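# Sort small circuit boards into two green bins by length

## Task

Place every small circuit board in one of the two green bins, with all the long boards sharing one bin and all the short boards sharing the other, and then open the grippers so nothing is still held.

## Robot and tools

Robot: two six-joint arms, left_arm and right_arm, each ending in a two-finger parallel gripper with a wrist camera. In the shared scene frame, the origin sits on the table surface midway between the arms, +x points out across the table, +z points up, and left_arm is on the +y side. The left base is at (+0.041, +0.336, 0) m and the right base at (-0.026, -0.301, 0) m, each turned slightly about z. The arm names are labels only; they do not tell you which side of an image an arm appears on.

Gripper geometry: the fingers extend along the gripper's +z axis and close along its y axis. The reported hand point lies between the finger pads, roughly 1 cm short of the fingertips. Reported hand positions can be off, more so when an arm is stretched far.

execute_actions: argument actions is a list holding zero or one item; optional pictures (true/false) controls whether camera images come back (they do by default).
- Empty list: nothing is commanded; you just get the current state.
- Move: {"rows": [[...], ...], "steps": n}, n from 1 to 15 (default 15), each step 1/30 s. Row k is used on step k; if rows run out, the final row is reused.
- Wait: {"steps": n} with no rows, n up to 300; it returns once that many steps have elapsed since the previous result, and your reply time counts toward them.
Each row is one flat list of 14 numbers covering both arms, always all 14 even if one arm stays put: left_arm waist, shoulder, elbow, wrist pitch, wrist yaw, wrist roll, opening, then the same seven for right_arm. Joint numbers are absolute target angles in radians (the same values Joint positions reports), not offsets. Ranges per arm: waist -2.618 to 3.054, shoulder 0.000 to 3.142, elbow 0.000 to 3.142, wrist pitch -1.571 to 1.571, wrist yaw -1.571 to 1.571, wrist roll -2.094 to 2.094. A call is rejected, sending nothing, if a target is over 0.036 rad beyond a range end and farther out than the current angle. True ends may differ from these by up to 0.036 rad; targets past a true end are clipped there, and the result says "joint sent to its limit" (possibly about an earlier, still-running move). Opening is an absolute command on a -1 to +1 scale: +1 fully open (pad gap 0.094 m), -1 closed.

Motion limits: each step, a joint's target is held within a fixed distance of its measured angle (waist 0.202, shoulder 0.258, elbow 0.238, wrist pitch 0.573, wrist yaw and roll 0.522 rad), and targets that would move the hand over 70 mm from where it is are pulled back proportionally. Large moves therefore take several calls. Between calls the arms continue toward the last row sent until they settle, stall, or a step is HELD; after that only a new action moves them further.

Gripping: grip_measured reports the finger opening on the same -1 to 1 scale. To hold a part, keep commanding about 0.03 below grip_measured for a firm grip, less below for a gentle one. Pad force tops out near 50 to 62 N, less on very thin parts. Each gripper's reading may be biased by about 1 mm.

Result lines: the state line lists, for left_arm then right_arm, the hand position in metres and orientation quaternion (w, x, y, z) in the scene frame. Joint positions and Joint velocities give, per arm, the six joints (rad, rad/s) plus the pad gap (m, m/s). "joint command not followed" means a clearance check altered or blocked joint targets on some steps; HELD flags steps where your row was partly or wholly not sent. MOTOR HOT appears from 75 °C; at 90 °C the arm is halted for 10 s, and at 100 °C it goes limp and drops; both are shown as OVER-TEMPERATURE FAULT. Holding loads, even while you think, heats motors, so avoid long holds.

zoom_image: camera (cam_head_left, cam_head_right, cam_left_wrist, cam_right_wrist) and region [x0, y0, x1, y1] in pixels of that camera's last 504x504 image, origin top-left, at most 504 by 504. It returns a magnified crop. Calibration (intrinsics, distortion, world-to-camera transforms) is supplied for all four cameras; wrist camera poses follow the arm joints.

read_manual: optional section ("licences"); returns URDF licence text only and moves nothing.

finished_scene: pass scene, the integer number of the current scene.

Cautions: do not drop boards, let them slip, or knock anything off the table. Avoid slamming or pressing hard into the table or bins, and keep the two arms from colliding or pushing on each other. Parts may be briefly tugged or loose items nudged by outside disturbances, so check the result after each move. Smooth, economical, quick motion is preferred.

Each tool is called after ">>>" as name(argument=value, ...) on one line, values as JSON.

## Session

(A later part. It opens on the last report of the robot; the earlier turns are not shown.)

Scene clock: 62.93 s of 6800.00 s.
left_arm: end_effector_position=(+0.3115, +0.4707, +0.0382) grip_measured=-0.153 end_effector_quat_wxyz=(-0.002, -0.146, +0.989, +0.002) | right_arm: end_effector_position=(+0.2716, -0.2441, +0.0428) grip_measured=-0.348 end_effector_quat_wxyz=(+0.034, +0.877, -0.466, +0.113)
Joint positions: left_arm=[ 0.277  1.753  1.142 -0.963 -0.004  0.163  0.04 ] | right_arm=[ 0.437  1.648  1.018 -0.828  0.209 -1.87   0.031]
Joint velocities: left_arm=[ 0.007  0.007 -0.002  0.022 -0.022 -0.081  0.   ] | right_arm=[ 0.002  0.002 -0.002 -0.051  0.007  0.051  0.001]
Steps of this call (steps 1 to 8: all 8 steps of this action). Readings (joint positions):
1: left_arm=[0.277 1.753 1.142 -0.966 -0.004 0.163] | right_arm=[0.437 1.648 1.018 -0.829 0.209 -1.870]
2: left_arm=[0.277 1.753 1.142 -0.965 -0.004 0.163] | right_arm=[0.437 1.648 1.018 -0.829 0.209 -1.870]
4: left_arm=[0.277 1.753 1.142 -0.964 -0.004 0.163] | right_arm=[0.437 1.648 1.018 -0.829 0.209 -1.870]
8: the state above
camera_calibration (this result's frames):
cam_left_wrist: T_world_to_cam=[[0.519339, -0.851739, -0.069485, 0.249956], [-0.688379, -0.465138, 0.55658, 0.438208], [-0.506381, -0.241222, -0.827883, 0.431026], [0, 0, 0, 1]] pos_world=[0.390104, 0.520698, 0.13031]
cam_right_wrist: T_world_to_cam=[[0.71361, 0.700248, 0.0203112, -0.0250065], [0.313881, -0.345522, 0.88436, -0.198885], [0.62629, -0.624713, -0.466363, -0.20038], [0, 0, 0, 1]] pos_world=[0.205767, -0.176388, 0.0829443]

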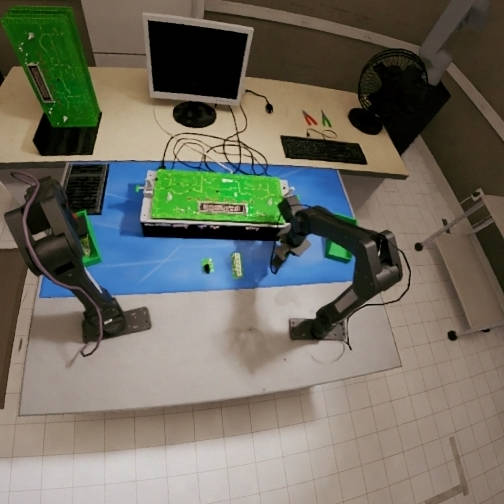

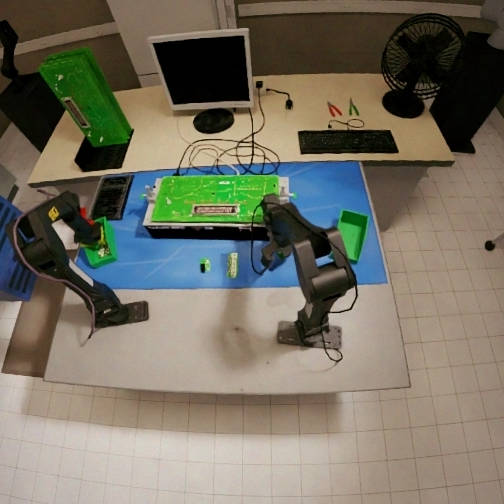

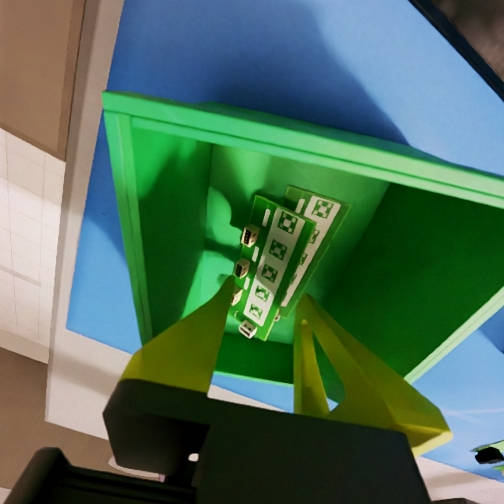

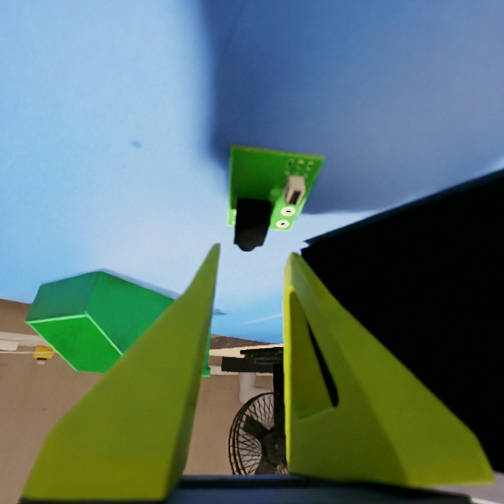

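>>> execute_actions(actions=[{"rows":[[0.27,1.72,1.2,-1.05,0,0.17,-0.15,0.437,1.66,0.985,-0.77,0.21,-1.86,-0.45],[0.27,1.72,1.2,-1.05,0,0.17,-0.15,0.437,1.66,0.985,-0.77,0.21,-1.86,-0.45],[0.27,1.72,1.2,-1.05,0,0.17,-0.15,0.437,1.66,0.985,-0.77,0.21,-1.86,-0.45],[0.27,1.72,1.2,-1.05,0,0.17,-0.15,0.437,1.66,0.985,-0.77,0.21,-1.86,-0.45],[0.27,1.68,1.3,-1.2,0,0.17,-0.15,0.437,1.66,0.985,-0.77,0.21,-1.86,-0.45],[0.27,1.68,1.3,-1.2,0,0.17,-0.15,0.437,1.685,0.95,-0.715,0.21,-1.86,-0.45],[0.27,1.68,1.3,-1.2,0,0.17,-0.15,0.437,1.685,0.95,-0.715,0.21,-1.86,-0.45],[0.27,1.68,1.3,-1.2,0,0.17,-0.15,0.437,1.685,0.95,-0.715,0.21,-1.86,-0.45],[0.27,1.6,1.38,-1.33,0,0.17,-0.15,0.437,1.685,0.95,-0.715,0.21,-1.86,-0.45]]}], pictures=false)

>>> execute_actions(actions=[{"rows":[[0.27,1.45,1.22,-1.33,0,-0.3,0.3,0.437,1.685,0.95,-0.715,0.21,-1.86,-0.5],[0.27,1.45,1.22,-1.33,0,-0.3,0.3,0.437,1.685,0.95,-0.715,0.21,-1.86,-0.55],[0.27,1.45,1.22,-1.33,0,-0.3,0.3,0.437,1.685,0.95,-0.715,0.21,-1.86,-0.6],[0.27,1.45,1.22,-1.33,0,-0.3,0.3,0.437,1.685,0.95,-0.715,0.21,-1.86,-0.65],[0.27,1.45,1.22,-1.33,0,-0.3,0.3,0.437,1.685,0.95,-0.715,0.21,-1.86,-0.7],[0.27,1.45,1.22,-1.33,0,-0.3,0.3,0.437,1.685,0.95,-0.715,0.21,-1.86,-0.75],[0.27,1.45,1.22,-1.33,0,-0.3,0.3,0.437,1.685,0.95,-0.715,0.21,-1.86,-0.8]],"steps":12}])

Scene clock: 65.70 s of 6800.00 s.
left_arm: end_effector_position=(+0.3084, +0.4692, +0.1390) grip_measured=-0.153 end_effector_quat_wxyz=(+0.038, -0.146, +0.989, +0.015) | right_arm: end_effector_position=(+0.2717, -0.2445, +0.0299) grip_measured=-0.448 end_effector_quat_wxyz=(+0.032, +0.876, -0.467, +0.118)
Joint positions: left_arm=[ 0.277  1.594  1.37  -1.265 -0.004  0.163  0.04 ] | right_arm=[ 0.439  1.662  0.975 -0.763  0.213 -1.867  0.026]
Joint velocities: left_arm=[ 0.002 -0.11   0.037 -0.3    0.007 -0.007 -0.   ] | right_arm=[-0.002 -0.012 -0.007 -0.022  0.007  0.007 -0.002]
Steps of this call (steps 1 to 15: the robot went on to your last target; steps 16 to 68: nothing new was sent; steps 69 to 83: all 15 steps of this action). Readings (joint positions):
69: left_arm=[0.277 1.753 1.146 -0.971 -0.004 0.163] | right_arm=[0.437 1.648 1.014 -0.822 0.209 -1.870]
70: left_arm=[0.277 1.752 1.153 -0.987 -0.004 0.163] | right_arm=[0.437 1.649 1.008 -0.812 0.209 -1.870]
72: left_arm=[0.277 1.746 1.165 -1.006 -0.004 0.163] | right_arm=[0.437 1.653 0.997 -0.801 0.209 -1.870]
76: left_arm=[0.277 1.716 1.254 -1.114 -0.004 0.163] | right_arm=[0.439 1.662 0.976 -0.768 0.212 -1.868]
83: the state above

Scene clock: 66.10 s of 6800.00 s.
left_arm: end_effector_position=(+0.2629, +0.4460, +0.1355) grip_measured=+0.297 end_effector_quat_wxyz=(+0.008, -0.349, +0.937, +0.001) | right_arm: end_effector_position=(+0.2717, -0.2445, +0.0299) grip_measured=-0.782 end_effector_quat_wxyz=(+0.032, +0.876, -0.467, +0.118)
Joint positions: left_arm=[ 0.275  1.463  1.234 -1.326 -0.001 -0.26   0.061] | right_arm=[ 0.439  1.662  0.975 -0.763  0.213 -1.867  0.01 ]
Joint velocities: left_arm=[ 0.007  0.002  0.002  0.051  0.007 -0.256 -0.001] | right_arm=[-0.012 -0.017 -0.012  0.007 -0.037 -0.022  0.001]
Steps of this call (steps 1 to 12: all 12 steps of this action). Readings (joint positions):
1: left_arm=[0.276 1.574 1.349 -1.258 -0.003 0.098] | right_arm=[0.439 1.662 0.975 -0.763 0.213 -1.867]
2: left_arm=[0.275 1.542 1.307 -1.254 -0.003 0.020] | right_arm=[0.439 1.662 0.975 -0.763 0.213 -1.867]
4: left_arm=[0.275 1.487 1.247 -1.295 -0.003 -0.094] | right_arm=[0.439 1.662 0.975 -0.763 0.213 -1.867]
8: left_arm=[0.275 1.463 1.234 -1.326 -0.002 -0.212] | right_arm=[0.439 1.662 0.975 -0.763 0.213 -1.867]
12: the state above
camera_calibration (this result's frames):
cam_left_wrist: T_world_to_cam=[[0.823583, -0.564181, -0.0584014, 0.051154], [-0.448226, -0.710473, 0.542514, 0.387369], [-0.347568, -0.420628, -0.838014, 0.520611], [0, 0, 0, 1]] pos_world=[0.312447, 0.523059, 0.229114]
cam_right_wrist: T_world_to_cam=[[0.714973, 0.698617, 0.0273332, -0.0256133], [0.303787, -0.345635, 0.887834, -0.185043], [0.629704, -0.626475, -0.459351, -0.208297], [0, 0, 0, 1]] pos_world=[0.205692, -0.176556, 0.0693064]

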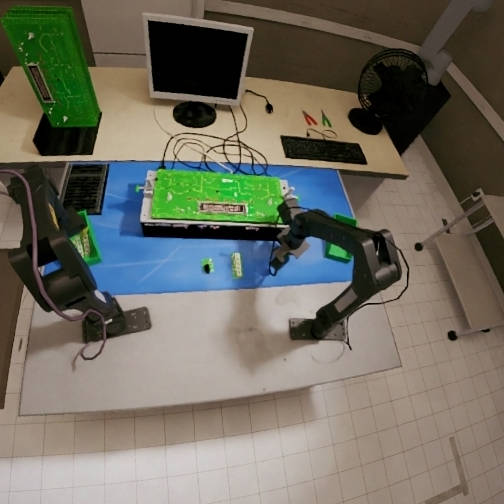

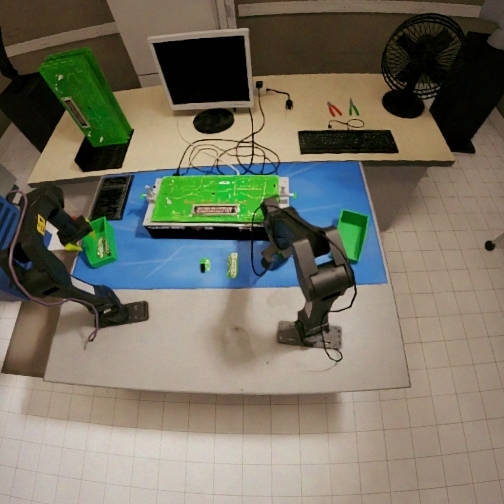

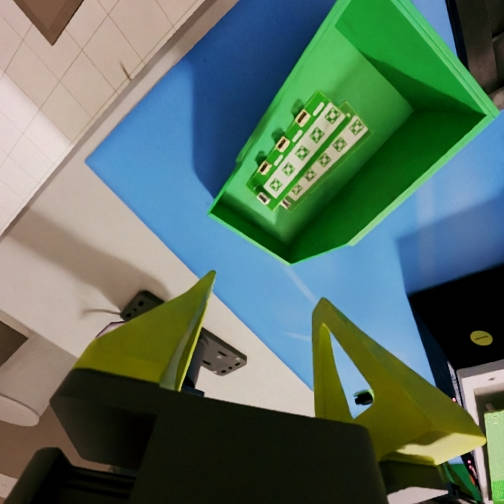

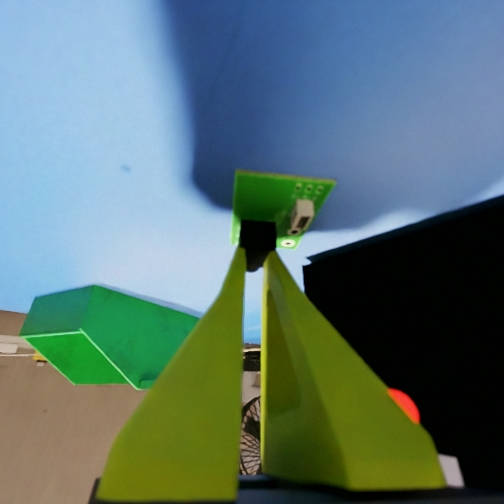

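>>> execute_actions(actions=[{"rows":[[0.27,1.45,1.22,-1.33,0,-0.3,0.3,0.437,1.63,0.96,-0.77,0.21,-1.86,-0.82],[0.27,1.45,1.22,-1.33,0,-0.3,0.3,0.437,1.63,0.96,-0.77,0.21,-1.86,-0.82],[0.27,1.45,1.22,-1.33,0,-0.3,0.3,0.437,1.63,0.96,-0.77,0.21,-1.86,-0.82],[0.27,1.45,1.22,-1.33,0,-0.3,0.3,0.437,1.58,0.915,-0.77,0.21,-1.86,-0.82],[0.27,1.45,1.22,-1.33,0,-0.3,0.3,0.437,1.58,0.915,-0.77,0.21,-1.86,-0.82],[0.27,1.45,1.22,-1.33,0,-0.3,0.3,0.437,1.58,0.915,-0.77,0.21,-1.86,-0.82],[0.27,1.45,1.22,-1.33,0,-0.3,0.3,0.437,1.53,0.87,-0.775,0.21,-1.86,-0.82],[0.27,1.45,1.22,-1.33,0,-0.3,0.3,0.437,1.53,0.87,-0.775,0.21,-1.86,-0.82],[0.27,1.45,1.22,-1.33,0,-0.3,0.3,0.437,1.53,0.87,-0.775,0.21,-1.86,-0.82],[0.27,1.45,1.22,-1.33,0,-0.3,0.3,0.437,1.485,0.824,-0.775,0.21,-1.86,-0.82]]}])

Scene clock: 68.80 s of 6800.00 s.
left_arm: end_effector_position=(+0.2630, +0.4459, +0.1355) grip_measured=+0.297 end_effector_quat_wxyz=(+0.008, -0.364, +0.931, +0.001) | right_arm: end_effector_position=(+0.2348, -0.2562, +0.0330) grip_measured=-0.790 end_effector_quat_wxyz=(+0.030, +0.876, -0.467, +0.120)
Joint positions: left_arm=[ 0.275  1.463  1.234 -1.326 -0.    -0.292  0.061] | right_arm=[ 0.439  1.505  0.829 -0.767  0.213 -1.867  0.01 ]
Joint velocities: left_arm=[-0.027 -0.017 -0.002 -0.037  0.037  0.051  0.   ] | right_arm=[-0.002  0.007 -0.022 -0.051  0.007 -0.037 -0.   ]
Steps of this call (steps 1 to 30: the robot went on to your last target; steps 31 to 66: nothing new was sent; steps 67 to 81: all 15 steps of this action). Readings (joint positions):
67: left_arm=[0.275 1.463 1.234 -1.326 -0.000 -0.292] | right_arm=[0.439 1.658 0.974 -0.763 0.213 -1.867]
68: left_arm=[0.275 1.463 1.234 -1.326 -0.000 -0.292] | right_arm=[0.439 1.655 0.973 -0.763 0.213 -1.867]
70: left_arm=[0.275 1.463 1.234 -1.326 -0.000 -0.292] | right_arm=[0.439 1.647 0.962 -0.758 0.213 -1.867]
74: left_arm=[0.275 1.463 1.234 -1.326 -0.000 -0.292] | right_arm=[0.439 1.583 0.900 -0.756 0.213 -1.867]
81: the state above
camera_calibration (this result's frames):
cam_left_wrist: T_world_to_cam=[[0.841474, -0.537285, -0.0569776, 0.0340874], [-0.425388, -0.723834, 0.543239, 0.387132], [-0.333117, -0.432884, -0.837642, 0.522179], [0, 0, 0, 1]] pos_world=[0.309944, 0.524577, 0.229036]
cam_right_wrist: T_world_to_cam=[[0.714769, 0.698584, 0.0329544, 0.00870344], [0.298739, -0.347587, 0.888785, -0.179993], [0.632346, -0.625431, -0.457138, -0.191364], [0, 0, 0, 1]] pos_world=[0.168558, -0.188328, 0.0722085]

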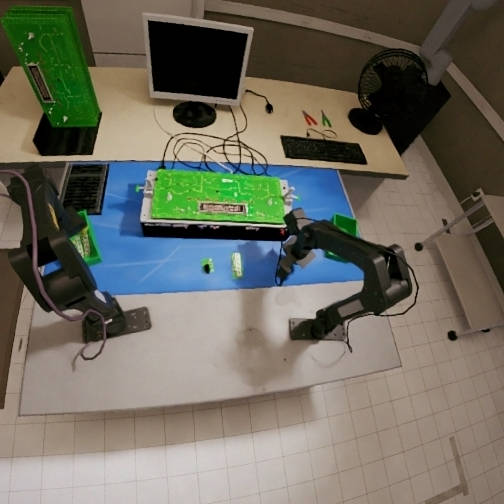

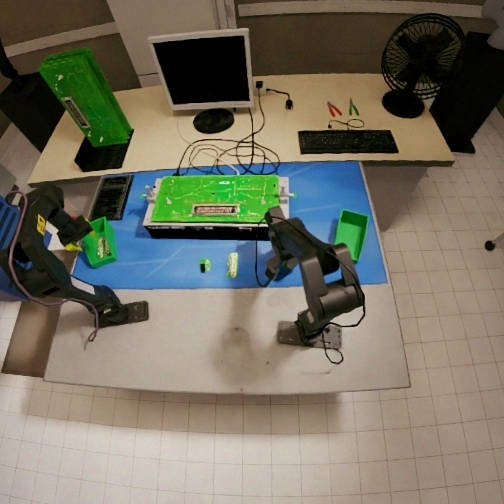

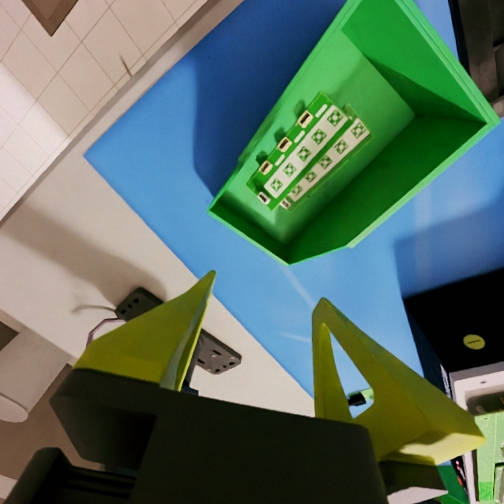

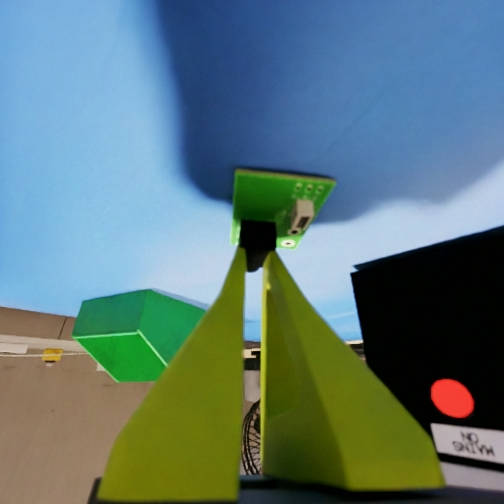

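>>> execute_actions(actions=[{"rows":[[-1.318,1.45,1.22,-1.33,0,-1.14,0.3,0.437,1.515,0.815,-0.75,0.21,-1.86,-0.82],[-1.318,1.45,1.22,-1.33,0,-1.14,0.3,0.437,1.515,0.815,-0.75,0.21,-1.86,-0.82],[-1.318,1.45,1.22,-1.33,0,-1.14,0.3,0.437,1.515,0.815,-0.75,0.21,-1.86,-0.82],[-1.318,1.45,1.22,-1.33,0,-1.14,0.3,0.437,1.515,0.815,-0.75,0.21,-1.86,-0.5],[-1.318,1.45,1.22,-1.33,0,-1.14,0.3,0.46,1.515,0.815,-0.75,0.21,-1.86,-0.5],[-1.318,1.45,1.22,-1.33,0,-1.14,0.3,0.46,1.515,0.815,-0.75,0.21,-1.86,-0.5],[-1.318,1.45,1.22,-1.33,0,-1.14,0.3,0.46,1.515,0.815,-0.75,0.21,-1.86,-0.5],[-1.318,1.45,1.22,-1.33,0,-1.14,0.3,0.46,1.53,0.79,-0.71,0.21,-1.86,-0.5]]}], pictures=false)

>>> execute_actions(actions=[{"rows":[[-1.318,1.45,1.22,-1.33,0,-1.14,0.3,0.46,1.53,0.79,-0.71,0.21,-1.86,-0.55],[-1.318,1.45,1.22,-1.33,0,-1.14,0.3,0.46,1.53,0.79,-0.71,0.21,-1.86,-0.6],[-1.318,1.45,1.22,-1.33,0,-1.14,0.3,0.46,1.53,0.79,-0.71,0.21,-1.86,-0.65],[-1.318,1.45,1.22,-1.33,0,-1.14,0.3,0.46,1.53,0.79,-0.71,0.21,-1.86,-0.7],[-1.318,1.45,1.22,-1.33,0,-1.14,0.3,0.46,1.53,0.79,-0.71,0.21,-1.86,-0.75],[-1.318,1.45,1.22,-1.33,0,-1.14,0.3,0.46,1.53,0.79,-0.71,0.21,-1.86,-0.8]],"steps":12}])

Scene clock: 71.97 s of 6800.00 s.
left_arm: end_effector_position=(+0.2485, +0.1990, +0.1355) grip_measured=+0.297 end_effector_quat_wxyz=(+0.004, -0.251, +0.968, -0.010) | right_arm: end_effector_position=(+0.2280, -0.2550, +0.0197) grip_measured=-0.502 end_effector_quat_wxyz=(+0.038, +0.880, -0.461, +0.112)
Joint positions: left_arm=[-0.763  1.463  1.234 -1.321  0.007 -1.092  0.061] | right_arm=[ 0.451  1.527  0.793 -0.734  0.213 -1.867  0.023]
Joint velocities: left_arm=[-2.083 -0.012 -0.002  0.007  0.037 -0.183  0.   ] | right_arm=[-0.007 -0.012  0.002  0.081 -0.037 -0.022 -0.001]
Steps of this call (steps 1 to 15: the robot went on to your last target; steps 16 to 80: nothing new was sent; steps 81 to 95: all 15 steps of this action). Readings (joint positions):
81: left_arm=[0.251 1.463 1.234 -1.326 -0.011 -0.368] | right_arm=[0.439 1.505 0.829 -0.767 0.213 -1.867]
82: left_arm=[0.196 1.463 1.234 -1.326 -0.016 -0.470] | right_arm=[0.439 1.505 0.829 -0.767 0.213 -1.867]
84: left_arm=[0.051 1.463 1.234 -1.325 -0.011 -0.666] | right_arm=[0.439 1.505 0.829 -0.766 0.213 -1.867]
88: left_arm=[-0.245 1.463 1.234 -1.324 -0.001 -0.941] | right_arm=[0.449 1.506 0.824 -0.758 0.213 -1.867]
95: the state above

Scene clock: 72.37 s of 6800.00 s.
left_arm: end_effector_position=(+0.1409, +0.1081, +0.1355) grip_measured=+0.298 end_effector_quat_wxyz=(-0.005, +0.010, +1.000, -0.015) | right_arm: end_effector_position=(+0.2302, -0.2542, +0.0199) grip_measured=-0.716 end_effector_quat_wxyz=(+0.034, +0.879, -0.461, +0.115)
Joint positions: left_arm=[-1.326  1.463  1.234 -1.319  0.022 -1.128  0.061] | right_arm=[ 0.451  1.527  0.793 -0.725  0.213 -1.867  0.013]
Joint velocities: left_arm=[ 0.022  0.002  0.002  0.051 -0.066 -0.037 -0.001] | right_arm=[ 0.012 -0.007  0.007  0.007 -0.081  0.037 -0.   ]
Steps of this call (steps 1 to 12: all 12 steps of this action). Readings (joint positions):
1: left_arm=[-0.837 1.463 1.234 -1.320 0.008 -1.100] | right_arm=[0.451 1.527 0.793 -0.733 0.213 -1.867]
2: left_arm=[-0.911 1.463 1.234 -1.320 0.008 -1.106] | right_arm=[0.451 1.527 0.793 -0.730 0.213 -1.867]
4: left_arm=[-1.059 1.463 1.234 -1.320 0.009 -1.115] | right_arm=[0.451 1.527 0.793 -0.727 0.213 -1.867]
8: left_arm=[-1.305 1.463 1.234 -1.319 0.021 -1.123] | right_arm=[0.451 1.527 0.793 -0.725 0.213 -1.867]
12: the state above
camera_calibration (this result's frames):
cam_left_wrist: T_world_to_cam=[[0.232651, -0.971811, -0.0381782, 0.0855328], [-0.794385, -0.21253, 0.56902, 0.0839009], [-0.561094, -0.102055, -0.821437, 0.329529], [0, 0, 0, 1]] pos_world=[0.231647, 0.134583, 0.226212]
cam_right_wrist: T_world_to_cam=[[0.706289, 0.70765, 0.0196652, 0.0156412], [0.31562, -0.339635, 0.886021, -0.168101], [0.633671, -0.61958, -0.463229, -0.191898], [0, 0, 0, 1]] pos_world=[0.163609, -0.187057, 0.0597406]

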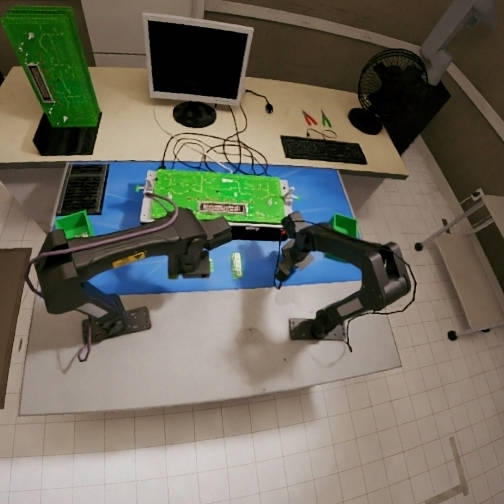

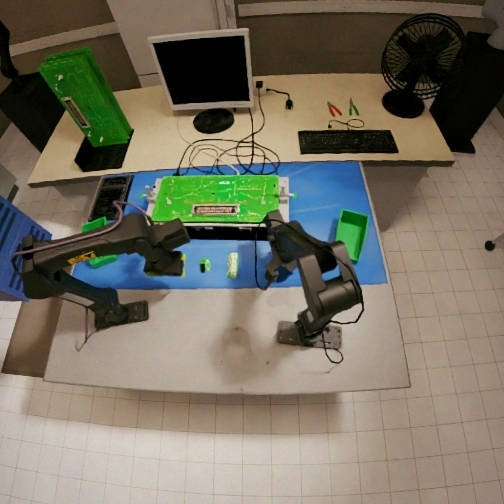

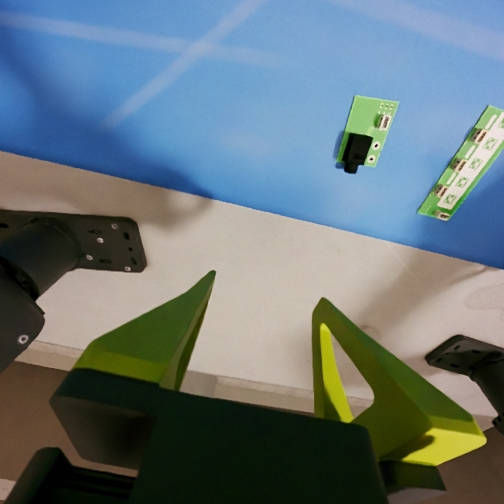

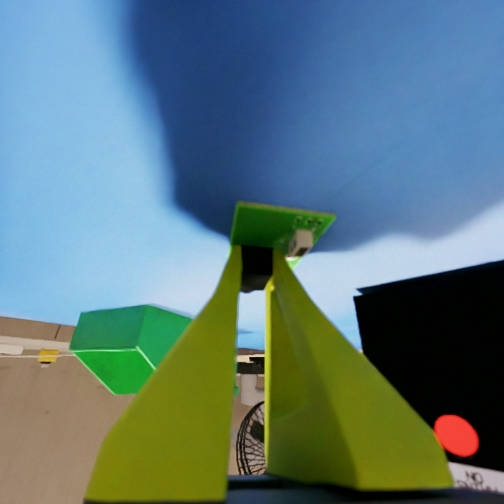

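>>> execute_actions(actions=[{"rows":[[-1.346,1.45,1.22,-1.33,0,-1.17,0.3,0.46,1.5,0.84,-0.8,0.21,-1.86,-0.76],[-1.346,1.45,1.22,-1.33,0,-1.17,0.3,0.46,1.5,0.84,-0.8,0.21,-1.86,-0.76],[-1.346,1.45,1.22,-1.33,0,-1.17,0.3,0.46,1.5,0.84,-0.8,0.21,-1.86,-0.76],[-1.346,1.45,1.22,-1.33,0,-1.17,0.3,0.46,1.47,0.95,-0.98,0.15,-1.86,-0.76],[-1.346,1.45,1.22,-1.33,0,-1.17,0.3,0.46,1.47,0.95,-0.98,0.15,-1.86,-0.76],[-1.346,1.45,1.22,-1.33,0,-1.17,0.3,0.46,1.47,0.95,-0.98,0.15,-1.86,-0.76],[-1.346,1.45,1.22,-1.33,0,-1.17,0.3,0.35,1.45,1.08,-1.16,0.08,-1.6,-0.76],[-1.346,1.45,1.22,-1.33,0,-1.17,0.3,0.35,1.45,1.08,-1.16,0.08,-1.6,-0.76],[-1.346,1.45,1.22,-1.33,0,-1.17,0.3,0.35,1.45,1.08,-1.16,0.08,-1.6,-0.76],[-1.346,1.45,1.22,-1.33,0,-1.17,0.3,-0.345,1.45,1.23,-1.34,0,-0.15,-0.76]]}], pictures=false)

>>> execute_actions(actions=[{"rows":[[-1.346,1.63,1.37,-1.29,0,-1.17,0.3,-0.345,1.45,1.23,-1.34,0,-0.15,-0.76],[-1.346,1.63,1.37,-1.29,0,-1.17,0.3,-0.345,1.45,1.23,-1.34,0,-0.15,-0.76],[-1.346,1.63,1.37,-1.29,0,-1.17,0.3,-0.345,1.45,1.23,-1.34,0,-0.15,-0.76],[-1.346,1.63,1.37,-1.29,0,-1.17,0.3,-0.345,1.45,1.23,-1.34,0,-0.15,-0.76],[-1.346,1.81,1.52,-1.24,0,-1.17,0.3,-0.345,1.45,1.23,-1.34,0,-0.15,-0.76],[-1.346,1.81,1.52,-1.24,0,-1.17,0.3,-0.345,1.45,1.23,-1.34,0,-0.15,-0.76],[-1.346,1.81,1.52,-1.24,0,-1.17,0.3,-0.345,1.63,1.42,-1.35,0,-0.15,-0.76],[-1.346,1.81,1.52,-1.24,0,-1.17,0.3,-0.345,1.63,1.42,-1.35,0,-0.15,-0.76],[-1.346,1.99,1.67,-1.19,0,-1.17,0.3,-0.345,1.63,1.42,-1.35,0,-0.15,-0.76],[-1.346,1.99,1.67,-1.19,0,-1.17,0.3,-0.345,1.81,1.64,-1.39,0,-0.15,-0.76],[-1.346,1.99,1.67,-1.19,0,-1.17,0.3,-0.345,1.81,1.64,-1.39,0,-0.15,-0.76],[-1.346,1.99,1.67,-1.19,0,-1.17,0.3,-0.345,1.81,1.64,-1.39,0,-0.15,-0.76],[-1.346,2.17,1.82,-1.14,0,-1.17,0.3,-0.345,1.99,1.875,-1.42,0,-0.15,-0.76]]}], pictures=false)

>>> execute_actions(actions=[{"steps":15}])

Scene clock: 78.37 s of 6800.00 s.
left_arm: end_effector_position=(+0.1389, +0.1072, +0.1355) grip_measured=+0.298 end_effector_quat_wxyz=(-0.003, -0.000, +1.000, -0.014) | right_arm: end_effector_position=(+0.2502, -0.3416, +0.1361) grip_measured=-0.716 end_effector_quat_wxyz=(+0.047, -0.501, +0.862, -0.058)
Joint positions: left_arm=[-1.339  1.463  1.234 -1.319  0.016 -1.161  0.061] | right_arm=[ 0.002  1.462  1.225 -1.189  0.034 -1.184  0.013]
Joint velocities: left_arm=[ 0.022 -0.012 -0.012 -0.007  0.022 -0.022  0.   ] | right_arm=[-2.083 -0.061  0.061 -0.505 -0.242  2.762  0.   ]
Steps of this call (steps 1 to 15: the robot went on to your last target; steps 16 to 90: nothing new was sent; then 2.50 s passed at rest; steps 91 to 105: all 15 steps of this action). Readings (joint positions):
91: left_arm=[-1.326 1.463 1.234 -1.319 0.016 -1.137] | right_arm=[0.451 1.527 0.796 -0.731 0.213 -1.867]
92: left_arm=[-1.330 1.463 1.234 -1.319 0.016 -1.142] | right_arm=[0.451 1.527 0.802 -0.743 0.213 -1.867]
94: left_arm=[-1.337 1.463 1.234 -1.319 0.016 -1.149] | right_arm=[0.451 1.524 0.826 -0.783 0.205 -1.867]
98: left_arm=[-1.339 1.463 1.234 -1.319 0.016 -1.157] | right_arm=[0.414 1.498 0.976 -0.959 0.144 -1.786]
105: the state above

Scene clock: 78.87 s of 6800.00 s.
left_arm: end_effector_position=(+0.2052, -0.0447, +0.0696) grip_measured=+0.298 end_effector_quat_wxyz=(+0.000, -0.003, +1.000, -0.019) | right_arm: end_effector_position=(+0.3017, -0.4739, +0.1331) grip_measured=-0.716 end_effector_quat_wxyz=(+0.003, +0.132, +0.991, -0.007)
Joint positions: left_arm=[-1.339  2.11   1.762 -1.187  0.014 -1.168  0.061] | right_arm=[-0.353  1.945  1.773 -1.388  0.011 -0.218  0.013]
Joint velocities: left_arm=[-0.022  1.199  0.882  0.828 -0.037  0.11  -0.001] | right_arm=[-0.017  1.497  1.614  0.388  0.022  0.33  -0.001]
Steps of this call (steps 1 to 15: all 15 steps of this action). Readings (joint positions):
1: left_arm=[-1.339 1.482 1.252 -1.333 0.016 -1.163] | right_arm=[-0.072 1.462 1.225 -1.208 0.029 -1.086]
2: left_arm=[-1.339 1.519 1.290 -1.344 0.015 -1.164] | right_arm=[-0.145 1.462 1.225 -1.227 0.026 -0.989]
4: left_arm=[-1.339 1.591 1.340 -1.312 0.015 -1.164] | right_arm=[-0.283 1.462 1.225 -1.255 0.024 -0.793]
8: left_arm=[-1.339 1.783 1.484 -1.265 0.015 -1.166] | right_arm=[-0.354 1.528 1.309 -1.346 0.025 -0.440]
15: the state above

Scene clock: 79.37 s of 6800.00 s.
left_arm: end_effector_position=(+0.2112, -0.0586, +0.0473) grip_measured=+0.298 end_effector_quat_wxyz=(+0.000, -0.003, +1.000, -0.019) | right_arm: end_effector_position=(+0.3155, -0.4803, +0.1258) grip_measured=-0.716 end_effector_quat_wxyz=(-0.001, +0.160, +0.987, -0.004)
Joint positions: left_arm=[-1.339  2.186  1.792 -1.142  0.014 -1.168  0.061] | right_arm=[-0.353  2.019  1.848 -1.4    0.008 -0.162  0.013]
Joint velocities: left_arm=[-0.002 -0.017 -0.012 -0.022  0.022  0.066  0.   ] | right_arm=[-0.002 -0.002  0.007 -0.037 -0.007  0.022 -0.001]
Steps of this call (steps 1 to 15: the robot went on to your last target). Readings (joint positions):
1: left_arm=[-1.339 2.144 1.782 -1.162 0.014 -1.168] | right_arm=[-0.353 1.985 1.813 -1.375 0.011 -0.206]
2: left_arm=[-1.339 2.165 1.788 -1.147 0.014 -1.168] | right_arm=[-0.353 2.007 1.830 -1.369 0.010 -0.197]
4: left_arm=[-1.339 2.185 1.788 -1.142 0.014 -1.168] | right_arm=[-0.353 2.019 1.836 -1.373 0.009 -0.183]
8: left_arm=[-1.339 2.186 1.791 -1.142 0.014 -1.168] | right_arm=[-0.353 2.019 1.847 -1.392 0.008 -0.169]
15: the state above
camera_calibration (this result's frames):
cam_left_wrist: T_world_to_cam=[[0.259056, -0.965447, -0.0283247, -0.101849], [-0.794326, -0.22964, 0.562417, 0.153834], [-0.549488, -0.123198, -0.826369, 0.276017], [0, 0, 0, 1]] pos_world=[0.300246, -0.0289983, 0.138689]
cam_right_wrist: T_world_to_cam=[[-0.143948, -0.989305, 0.0235401, -0.434071], [-0.649738, 0.112429, 0.751798, 0.172923], [-0.746404, 0.0929252, -0.658973, 0.465256], [0, 0, 0, 1]] pos_world=[0.39714, -0.492105, 0.186806]

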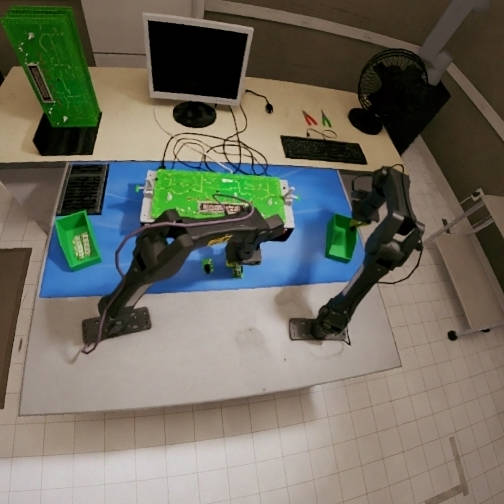

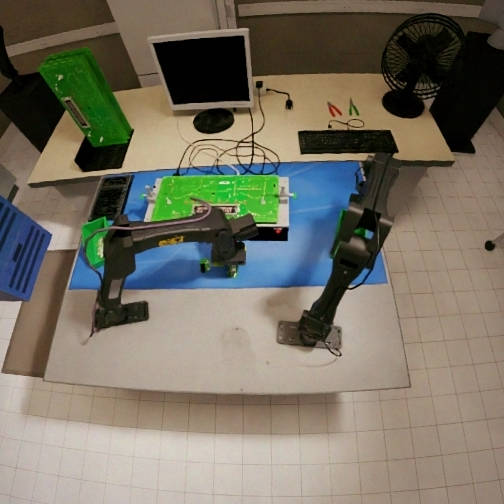

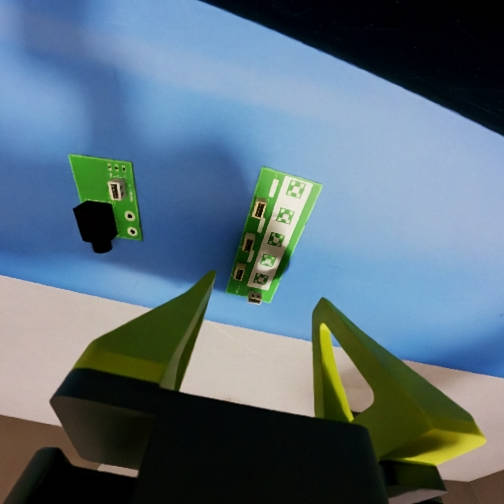

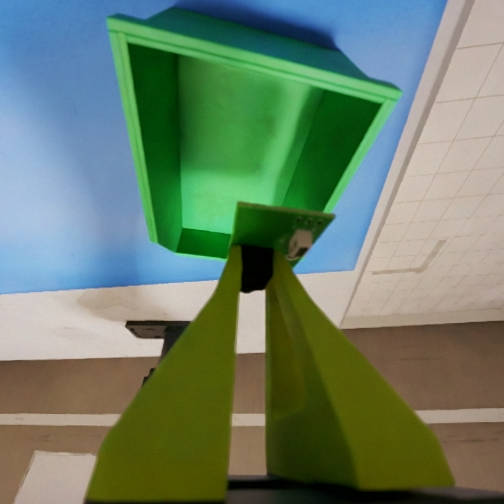

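>>> execute_actions(actions=[{"rows":[[-1.346,2.185,1.755,-1.09,0,-1.17,0.2,-0.32,1.97,1.72,-1.31,0,-0.15,-0.76],[-1.346,2.185,1.755,-1.09,0,-1.17,0.2,-0.32,1.97,1.72,-1.31,0,-0.15,-0.76],[-1.346,2.185,1.755,-1.09,0,-1.17,0.2,-0.32,1.97,1.72,-1.31,0,-0.15,-0.76],[-1.346,2.185,1.755,-1.09,0,-1.17,0.2,-0.32,1.97,1.72,-1.31,0,-0.15,-0.76],[-1.346,2.2,1.715,-1.03,0,-1.17,0.2,-0.32,1.96,1.59,-1.19,0,-0.15,-0.76],[-1.346,2.2,1.715,-1.03,0,-1.17,0.2,-0.32,1.96,1.59,-1.19,0,-0.15,-0.76],[-1.346,2.2,1.715,-1.03,0,-1.17,0.2,-0.32,1.96,1.59,-1.19,0,-0.15,-0.76],[-1.346,2.2,1.715,-1.03,0,-1.17,0.2,-0.32,1.96,1.59,-1.19,0,-0.15,-0.76],[-1.346,2.2,1.715,-1.03,0,-1.17,0.2,-0.32,1.955,1.47,-1.06,0,-0.15,-0.76],[-1.346,2.2,1.715,-1.03,0,-1.17,0.2,-0.32,1.955,1.47,-1.06,0,-0.15,-0.76],[-1.346,2.215,1.677,-0.99,0,-1.17,0.2,-0.32,1.955,1.47,-1.06,0,-0.15,-0.76]]}], pictures=false)

>>> execute_actions(actions=[{"steps":8}], pictures=false)

>>> execute_actions(actions=[{"rows":[[-1.346,2.215,1.677,-0.99,0,-1.17,0,-0.32,1.955,1.47,-1.06,0,-0.15,-0.45],[-1.346,2.215,1.677,-0.99,0,-1.17,-0.08,-0.32,1.955,1.47,-1.06,0,-0.15,-0.45],[-1.346,2.215,1.677,-0.99,0,-1.17,-0.15,-0.32,1.955,1.47,-1.06,0,-0.15,-0.45],[-1.346,2.215,1.677,-0.99,0,-1.17,-0.2,-0.32,1.955,1.47,-1.06,0,-0.15,-0.45],[-1.346,2.215,1.677,-0.99,0,-1.17,-0.25,-0.32,1.955,1.47,-1.06,0,-0.15,-0.45],[-1.346,2.215,1.677,-0.99,0,-1.17,-0.3,-0.32,1.955,1.47,-1.06,0,-0.15,-0.45],[-1.346,2.215,1.677,-0.99,0,-1.17,-0.35,-0.32,1.955,1.47,-1.06,0,-0.15,-0.45],[-1.346,2.215,1.677,-0.99,0,-1.17,-0.4,-0.32,1.955,1.47,-1.06,0,-0.15,-0.45]],"steps":12}])

Scene clock: 83.43 s of 6800.00 s.
left_arm: end_effector_position=(+0.2099, -0.0592, +0.0198) grip_measured=+0.203 end_effector_quat_wxyz=(+0.005, -0.001, +1.000, -0.023) | right_arm: end_effector_position=(+0.2864, -0.4534, +0.0460) grip_measured=-0.716 end_effector_quat_wxyz=(-0.037, +0.147, +0.988, +0.009)
Joint positions: left_arm=[-1.344  2.198  1.699 -1.026  0.01  -1.168  0.057] | right_arm=[-0.324  1.975  1.463 -1.136  0.005 -0.16   0.013]
Joint velocities: left_arm=[-0.042  0.002 -0.061  0.037 -0.066  0.007 -0.001] | right_arm=[-0.012  0.002  0.002  0.227  0.022  0.007  0.   ]
Steps of this call (steps 1 to 15: the robot went on to your last target; steps 16 to 90: nothing new was sent; then 0.57 s passed at rest; steps 91 to 105: all 15 steps of this action). Readings (joint positions):
91: left_arm=[-1.339 2.186 1.789 -1.137 0.014 -1.168] | right_arm=[-0.351 2.011 1.827 -1.383 0.008 -0.160]
92: left_arm=[-1.339 2.186 1.785 -1.130 0.014 -1.168] | right_arm=[-0.347 1.997 1.790 -1.361 0.008 -0.160]
94: left_arm=[-1.339 2.186 1.776 -1.118 0.014 -1.168] | right_arm=[-0.335 1.990 1.742 -1.358 0.008 -0.160]
98: left_arm=[-1.339 2.190 1.740 -1.074 0.014 -1.168] | right_arm=[-0.324 1.979 1.607 -1.274 0.005 -0.160]
105: the state above

Scene clock: 83.70 s of 6800.00 s.
left_arm: end_effector_position=(+0.2094, -0.0600, +0.0187) grip_measured=+0.203 end_effector_quat_wxyz=(+0.005, -0.002, +1.000, -0.024) | right_arm: end_effector_position=(+0.2966, -0.4583, +0.0454) grip_measured=-0.716 end_effector_quat_wxyz=(-0.015, +0.147, +0.989, +0.002)
Joint positions: left_arm=[-1.346  2.199  1.696 -1.019  0.01  -1.171  0.057] | right_arm=[-0.324  1.975  1.463 -1.09   0.005 -0.16   0.013]
Joint velocities: left_arm=[ 0.002 -0.002 -0.007  0.022 -0.066 -0.037  0.   ] | right_arm=[-0.007 -0.007  0.007  0.081 -0.037 -0.007 -0.001]
Steps of this call (steps 1 to 8: the robot went on to your last target). Readings (joint positions):
1: left_arm=[-1.345 2.198 1.697 -1.024 0.010 -1.169] | right_arm=[-0.324 1.975 1.463 -1.127 0.005 -0.160]
2: left_arm=[-1.346 2.199 1.697 -1.022 0.010 -1.169] | right_arm=[-0.324 1.975 1.463 -1.118 0.005 -0.160]
4: left_arm=[-1.346 2.199 1.696 -1.020 0.010 -1.170] | right_arm=[-0.324 1.975 1.463 -1.108 0.005 -0.160]
8: the state above

Scene clock: 84.10 s of 6800.00 s.
left_arm: end_effector_position=(+0.2094, -0.0601, +0.0187) grip_measured=-0.397 end_effector_quat_wxyz=(+0.005, -0.002, +1.000, -0.025) | right_arm: end_effector_position=(+0.2989, -0.4595, +0.0453) grip_measured=-0.452 end_effector_quat_wxyz=(-0.010, +0.147, +0.989, +0.001)
Joint positions: left_arm=[-1.346  2.199  1.696 -1.019  0.01  -1.172  0.028] | right_arm=[-0.324  1.975  1.463 -1.079  0.005 -0.159  0.026]
Joint velocities: left_arm=[-0.027  0.007 -0.012 -0.066 -0.066 -0.095  0.001] | right_arm=[ 0.002  0.007 -0.012 -0.007  0.037 -0.037  0.001]
Steps of this call (steps 1 to 12: all 12 steps of this action). Readings (joint positions):
1: left_arm=[-1.346 2.199 1.696 -1.019 0.010 -1.171] | right_arm=[-0.324 1.975 1.463 -1.087 0.005 -0.159]
2: left_arm=[-1.346 2.199 1.696 -1.019 0.010 -1.171] | right_arm=[-0.324 1.975 1.463 -1.085 0.005 -0.159]
4: left_arm=[-1.346 2.199 1.696 -1.019 0.010 -1.171] | right_arm=[-0.324 1.975 1.463 -1.083 0.005 -0.159]
8: left_arm=[-1.346 2.199 1.696 -1.019 0.010 -1.172] | right_arm=[-0.324 1.975 1.463 -1.080 0.005 -0.159]
12: the state above
camera_calibration (this result's frames):
cam_left_wrist: T_world_to_cam=[[0.256477, -0.96644, -0.0146175, -0.103379], [-0.800248, -0.220805, 0.557538, 0.170044], [-0.542054, -0.131298, -0.830023, 0.249239], [0, 0, 0, 1]] pos_world=[0.297693, -0.0296383, 0.110558]
cam_right_wrist: T_world_to_cam=[[-0.117561, -0.992964, 0.0142208, -0.423033], [-0.639344, 0.0866364, 0.764024, 0.204823], [-0.759881, 0.0807272, -0.645031, 0.395742], [0, 0, 0, 1]] pos_world=[0.381937, -0.469748, 0.104792]

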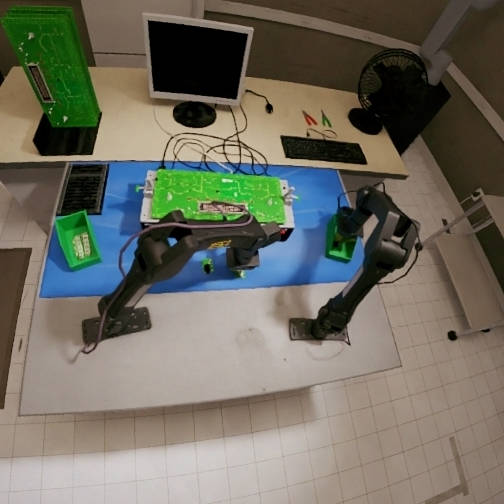

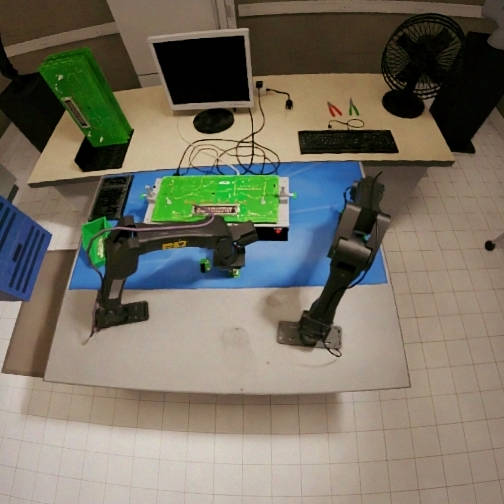

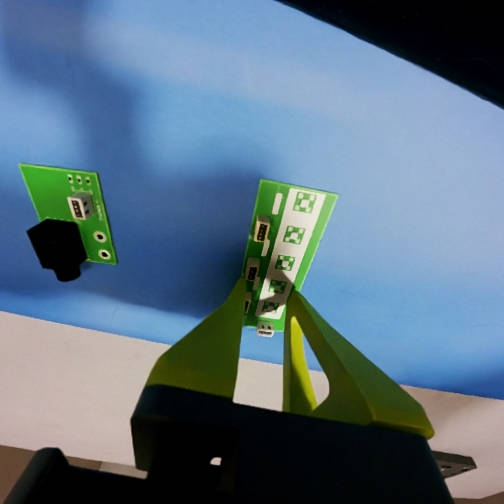

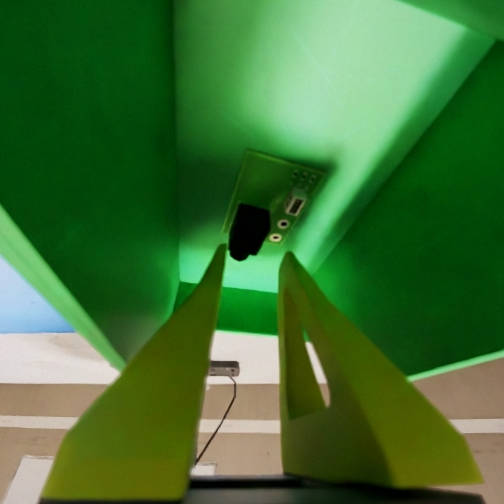

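>>> execute_actions(actions=[{"rows":[[-1.34,2.17,1.84,-1.17,0,-1.17,0.3,-0.32,1.96,1.59,-1.19,0,-0.15,-0.45],[-1.34,2.17,1.84,-1.17,0,-1.17,0.3,-0.32,1.96,1.59,-1.19,0,-0.15,-0.45],[-1.34,2.17,1.84,-1.17,0,-1.17,0.3,-0.32,1.96,1.59,-1.19,0,-0.15,-0.45],[-1.34,2.17,1.84,-1.17,0,-1.17,0.3,-0.32,1.96,1.59,-1.19,0,-0.15,-0.45],[-1.32,2.185,1.85,-1.16,0,1.94,0.3,-0.32,1.93,1.7,-1.33,0,-0.15,-0.45],[-1.32,2.185,1.85,-1.16,0,1.94,0.3,-0.32,1.93,1.7,-1.33,0,-0.15,-0.45],[-1.32,2.185,1.85,-1.16,0,1.94,0.3,-0.32,1.93,1.7,-1.33,0,-0.15,-0.45],[-1.32,2.185,1.85,-1.16,0,1.94,0.3,-0.32,1.93,1.7,-1.33,0,-0.15,-0.45],[-1.32,2.185,1.85,-1.16,0,1.94,0.3,-0.32,1.8,1.65,-1.4,0,-0.15,-0.45],[-1.32,2.185,1.85,-1.16,0,1.94,0.3,-0.32,1.8,1.65,-1.4,0,-0.15,-0.45],[-1.32,2.185,1.85,-1.16,0,1.94,0.3,-0.32,1.8,1.65,-1.4,0,-0.15,-0.45],[-1.32,2.185,1.85,-1.16,0,1.94,0.3,-0.32,1.8,1.65,-1.4,0,-0.15,-0.45],[-1.32,2.185,1.85,-1.16,0,1.94,0.3,-0.32,1.45,1.23,-1.34,0,-2.05,-0.45]]}], pictures=false)

>>> execute_actions(actions=[{"steps":38}])

Scene clock: 87.20 s of 6800.00 s.
left_arm: end_effector_position=(+0.2240, -0.0668, +0.0592) grip_measured=+0.297 end_effector_quat_wxyz=(+0.030, +0.491, +0.870, -0.028) | right_arm: end_effector_position=(+0.2580, -0.4395, +0.1499) grip_measured=-0.452 end_effector_quat_wxyz=(+0.049, +0.019, +0.998, -0.026)
Joint positions: left_arm=[-1.322  2.184  1.834 -1.138  0.01  -0.117  0.061] | right_arm=[-0.324  1.634  1.453 -1.277  0.005 -0.417  0.026]
Joint velocities: left_arm=[ 0.007  0.017 -0.007 -0.125  0.022  2.806 -0.001] | right_arm=[ 0.002 -2.366 -2.308 -0.183  0.022 -2.601  0.   ]
Steps of this call (steps 1 to 15: the robot went on to your last target; steps 16 to 78: nothing new was sent; steps 79 to 93: all 15 steps of this action). Readings (joint positions):
79: left_arm=[-1.346 2.200 1.715 -1.043 0.010 -1.172] | right_arm=[-0.324 1.978 1.479 -1.098 0.005 -0.159]
80: left_arm=[-1.346 2.205 1.742 -1.073 0.010 -1.172] | right_arm=[-0.324 1.983 1.505 -1.123 0.005 -0.159]
82: left_arm=[-1.345 2.198 1.789 -1.100 0.010 -1.172] | right_arm=[-0.324 1.982 1.548 -1.139 0.005 -0.159]
86: left_arm=[-1.333 2.184 1.833 -1.115 0.011 -0.803] | right_arm=[-0.324 1.962 1.662 -1.231 0.005 -0.159]
93: the state above

Scene clock: 88.47 s of 6800.00 s.
left_arm: end_effector_position=(+0.2257, -0.0641, +0.0590) grip_measured=+0.298 end_effector_quat_wxyz=(+0.033, +0.999, +0.034, +0.017) | right_arm: end_effector_position=(+0.1898, -0.4062, +0.1380) grip_measured=-0.452 end_effector_quat_wxyz=(+0.002, +0.712, -0.702, +0.001)
Joint positions: left_arm=[-1.322  2.184  1.834 -1.146 -0.006  1.93   0.061] | right_arm=[-0.324  1.449  1.232 -1.353  0.005 -2.039  0.026]
Joint velocities: left_arm=[-0.012 -0.007 -0.012  0.037 -0.022 -0.11  -0.   ] | right_arm=[ 0.007 -0.017  0.017 -0.022 -0.037  0.022  0.   ]
Steps of this call (steps 1 to 38: the robot went on to your last target). Readings (joint positions):
1: left_arm=[-1.322 2.184 1.834 -1.141 0.009 -0.019] | right_arm=[-0.324 1.557 1.376 -1.288 0.005 -0.512]
2: left_arm=[-1.322 2.184 1.834 -1.142 0.009 0.079] | right_arm=[-0.324 1.494 1.315 -1.308 0.005 -0.610]
4: left_arm=[-1.322 2.184 1.834 -1.143 0.008 0.275] | right_arm=[-0.324 1.440 1.256 -1.353 0.005 -0.806]
8: left_arm=[-1.322 2.184 1.834 -1.145 0.005 0.667] | right_arm=[-0.324 1.448 1.232 -1.359 0.005 -1.197]
38: the state above
camera_calibration (this result's frames):
cam_left_wrist: T_world_to_cam=[[-0.314228, 0.939232, -0.138218, 0.147382], [0.756868, 0.335736, 0.560742, -0.156304], [0.573072, 0.0715876, -0.816372, 0.0515322], [0, 0, 0, 1]] pos_world=[0.135082, -0.0896381, 0.150087]
cam_right_wrist: T_world_to_cam=[[0.981802, 0.189421, 0.013582, -0.112592], [0.114468, -0.647343, 0.753554, -0.380098], [0.151531, -0.738286, -0.657245, -0.135705], [0, 0, 0, 1]] pos_world=[0.174616, -0.324916, 0.198762]

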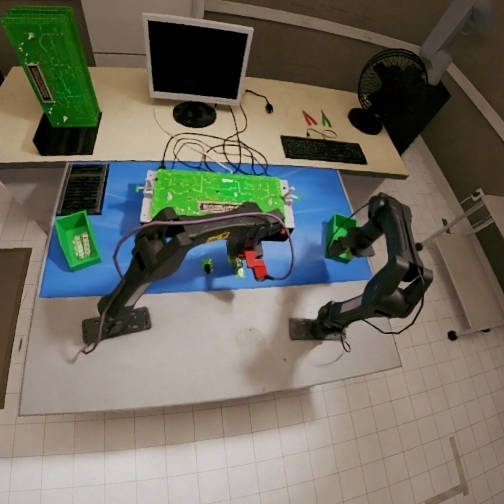

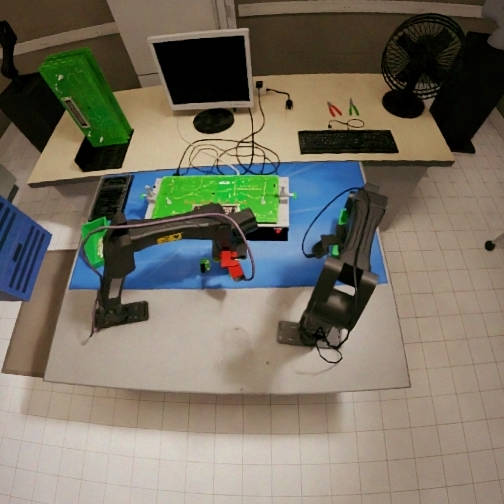

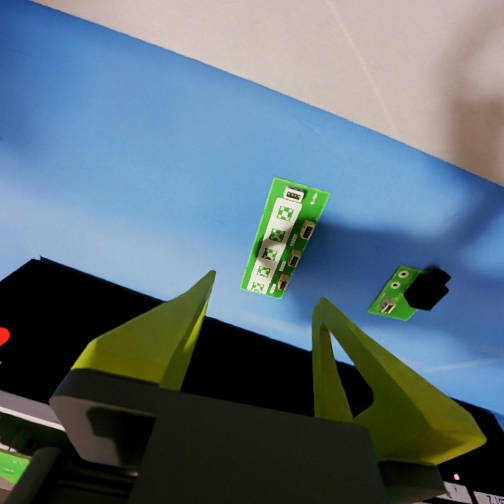

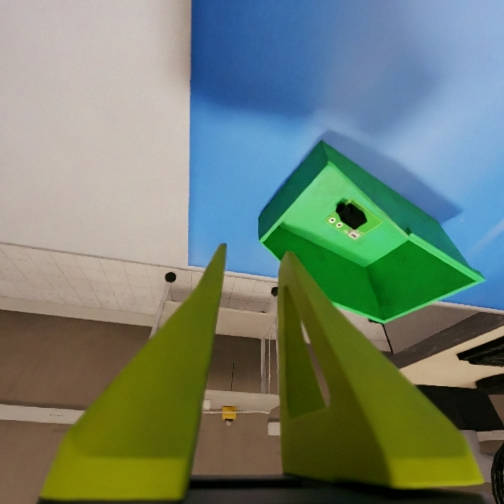

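>>> execute_actions(actions=[{"rows":[[-1.32,2.195,1.79,-1.11,0,1.94,0.2,-0.32,1.45,1.23,-1.34,0,-2.05,-0.45],[-1.32,2.195,1.79,-1.11,0,1.94,0.2,-0.32,1.45,1.23,-1.34,0,-2.05,-0.45],[-1.32,2.195,1.79,-1.11,0,1.94,0.2,-0.32,1.45,1.23,-1.34,0,-2.05,-0.45],[-1.32,2.195,1.79,-1.11,0,1.94,0.2,-0.32,1.45,1.23,-1.34,0,-2.05,-0.45],[-1.32,2.215,1.74,-1.04,0,1.94,0.2,-0.32,1.45,1.23,-1.34,0,-2.05,-0.45],[-1.32,2.215,1.74,-1.04,0,1.94,0.2,-0.32,1.45,1.23,-1.34,0,-2.05,-0.45],[-1.32,2.215,1.74,-1.04,0,1.94,0.2,-0.32,1.45,1.23,-1.34,0,-2.05,-0.45],[-1.32,2.215,1.74,-1.04,0,1.94,0.2,-0.32,1.45,1.23,-1.34,0,-2.05,-0.45],[-1.32,2.215,1.74,-1.04,0,1.94,0.2,-0.32,1.45,1.23,-1.34,0,-2.05,-0.45],[-1.32,2.215,1.74,-1.04,0,1.94,0.2,-0.32,1.45,1.23,-1.34,0,-2.05,-0.45],[-1.32,2.232,1.70,-1.0,0,1.94,0.2,-0.32,1.45,1.23,-1.34,0,-2.05,-0.45]]}], pictures=false)

>>> execute_actions(actions=[{"rows":[[-1.32,2.232,1.70,-1.0,0,1.94,0.2,-0.32,1.45,1.23,-1.34,0,-2.05,-0.45],[-1.32,2.232,1.70,-1.0,0,1.94,0.2,-0.32,1.45,1.23,-1.34,0,-2.05,-0.45],[-1.32,2.232,1.70,-1.0,0,1.94,0.2,-0.32,1.45,1.23,-1.34,0,-2.05,-0.45],[-1.32,2.232,1.70,-1.0,0,1.94,0,-0.32,1.45,1.23,-1.34,0,-2.05,-0.45],[-1.32,2.232,1.70,-1.0,0,1.94,-0.08,-0.32,1.45,1.23,-1.34,0,-2.05,-0.45],[-1.32,2.232,1.70,-1.0,0,1.94,-0.15,-0.32,1.45,1.23,-1.34,0,-2.05,-0.45],[-1.32,2.232,1.70,-1.0,0,1.94,-0.2,-0.32,1.45,1.23,-1.34,0,-2.05,-0.45],[-1.32,2.232,1.70,-1.0,0,1.94,-0.25,-0.32,1.45,1.23,-1.34,0,-2.05,-0.45],[-1.32,2.232,1.70,-1.0,0,1.94,-0.3,-0.32,1.45,1.23,-1.34,0,-2.05,-0.45],[-1.32,2.232,1.70,-1.0,0,1.94,-0.35,-0.32,1.45,1.23,-1.34,0,-2.05,-0.45],[-1.32,2.232,1.70,-1.0,0,1.94,-0.4,-0.32,1.45,1.23,-1.34,0,-2.05,-0.45]]}], pictures=false)

Scene clock: 91.57 s of 6800.00 s.
left_arm: end_effector_position=(+0.2224, -0.0566, +0.0151) grip_measured=+0.202 end_effector_quat_wxyz=(+0.016, +0.999, +0.032, +0.010) | right_arm: end_effector_position=(+0.1899, -0.4062, +0.1380) grip_measured=-0.452 end_effector_quat_wxyz=(+0.002, +0.712, -0.702, +0.001)
Joint positions: left_arm=[-1.322  2.222  1.72  -1.031 -0.006  1.934  0.056] | right_arm=[-0.324  1.449  1.232 -1.352  0.005 -2.04   0.026]
Joint velocities: left_arm=[ 0.017 -0.017 -0.007 -0.066  0.022 -0.11   0.   ] | right_arm=[-0.012 -0.002 -0.012  0.022 -0.051 -0.037  0.   ]
Steps of this call (steps 1 to 30: the robot went on to your last target; steps 31 to 78: nothing new was sent; steps 79 to 93: all 15 steps of this action). Readings (joint positions):
79: left_arm=[-1.322 2.184 1.830 -1.141 -0.006 1.933] | right_arm=[-0.324 1.449 1.232 -1.352 0.005 -2.040]
80: left_arm=[-1.322 2.184 1.825 -1.135 -0.006 1.933] | right_arm=[-0.324 1.449 1.232 -1.352 0.005 -2.040]
82: left_arm=[-1.322 2.184 1.813 -1.128 -0.006 1.933] | right_arm=[-0.324 1.449 1.232 -1.352 0.005 -2.040]
86: left_arm=[-1.322 2.195 1.769 -1.082 -0.006 1.933] | right_arm=[-0.324 1.449 1.232 -1.352 0.005 -2.040]
93: the state above

Scene clock: 92.07 s of 6800.00 s.
left_arm: end_effector_position=(+0.2235, -0.0549, +0.0151) grip_measured=-0.358 end_effector_quat_wxyz=(+0.013, +0.999, +0.032, +0.013) | right_arm: end_effector_position=(+0.1899, -0.4062, +0.1380) grip_measured=-0.452 end_effector_quat_wxyz=(+0.002, +0.712, -0.702, +0.001)
Joint positions: left_arm=[-1.321  2.222  1.72  -1.035 -0.014  1.934  0.03 ] | right_arm=[-0.324  1.449  1.232 -1.352  0.005 -2.04   0.026]
Joint velocities: left_arm=[-0.002  0.002 -0.007  0.007  0.081 -0.007 -0.   ] | right_arm=[-0.002  0.007 -0.007 -0.022 -0.037  0.022 -0.   ]
Steps of this call (steps 1 to 15: all 15 steps of this action). Readings (joint positions):
1: left_arm=[-1.322 2.222 1.720 -1.030 -0.006 1.934] | right_arm=[-0.324 1.449 1.232 -1.352 0.005 -2.040]
2: left_arm=[-1.322 2.222 1.720 -1.027 -0.006 1.934] | right_arm=[-0.324 1.449 1.232 -1.352 0.005 -2.040]
4: left_arm=[-1.322 2.222 1.720 -1.030 -0.008 1.934] | right_arm=[-0.324 1.449 1.232 -1.352 0.005 -2.040]
8: left_arm=[-1.321 2.222 1.720 -1.036 -0.013 1.934] | right_arm=[-0.324 1.449 1.232 -1.352 0.005 -2.040]
15: the state above


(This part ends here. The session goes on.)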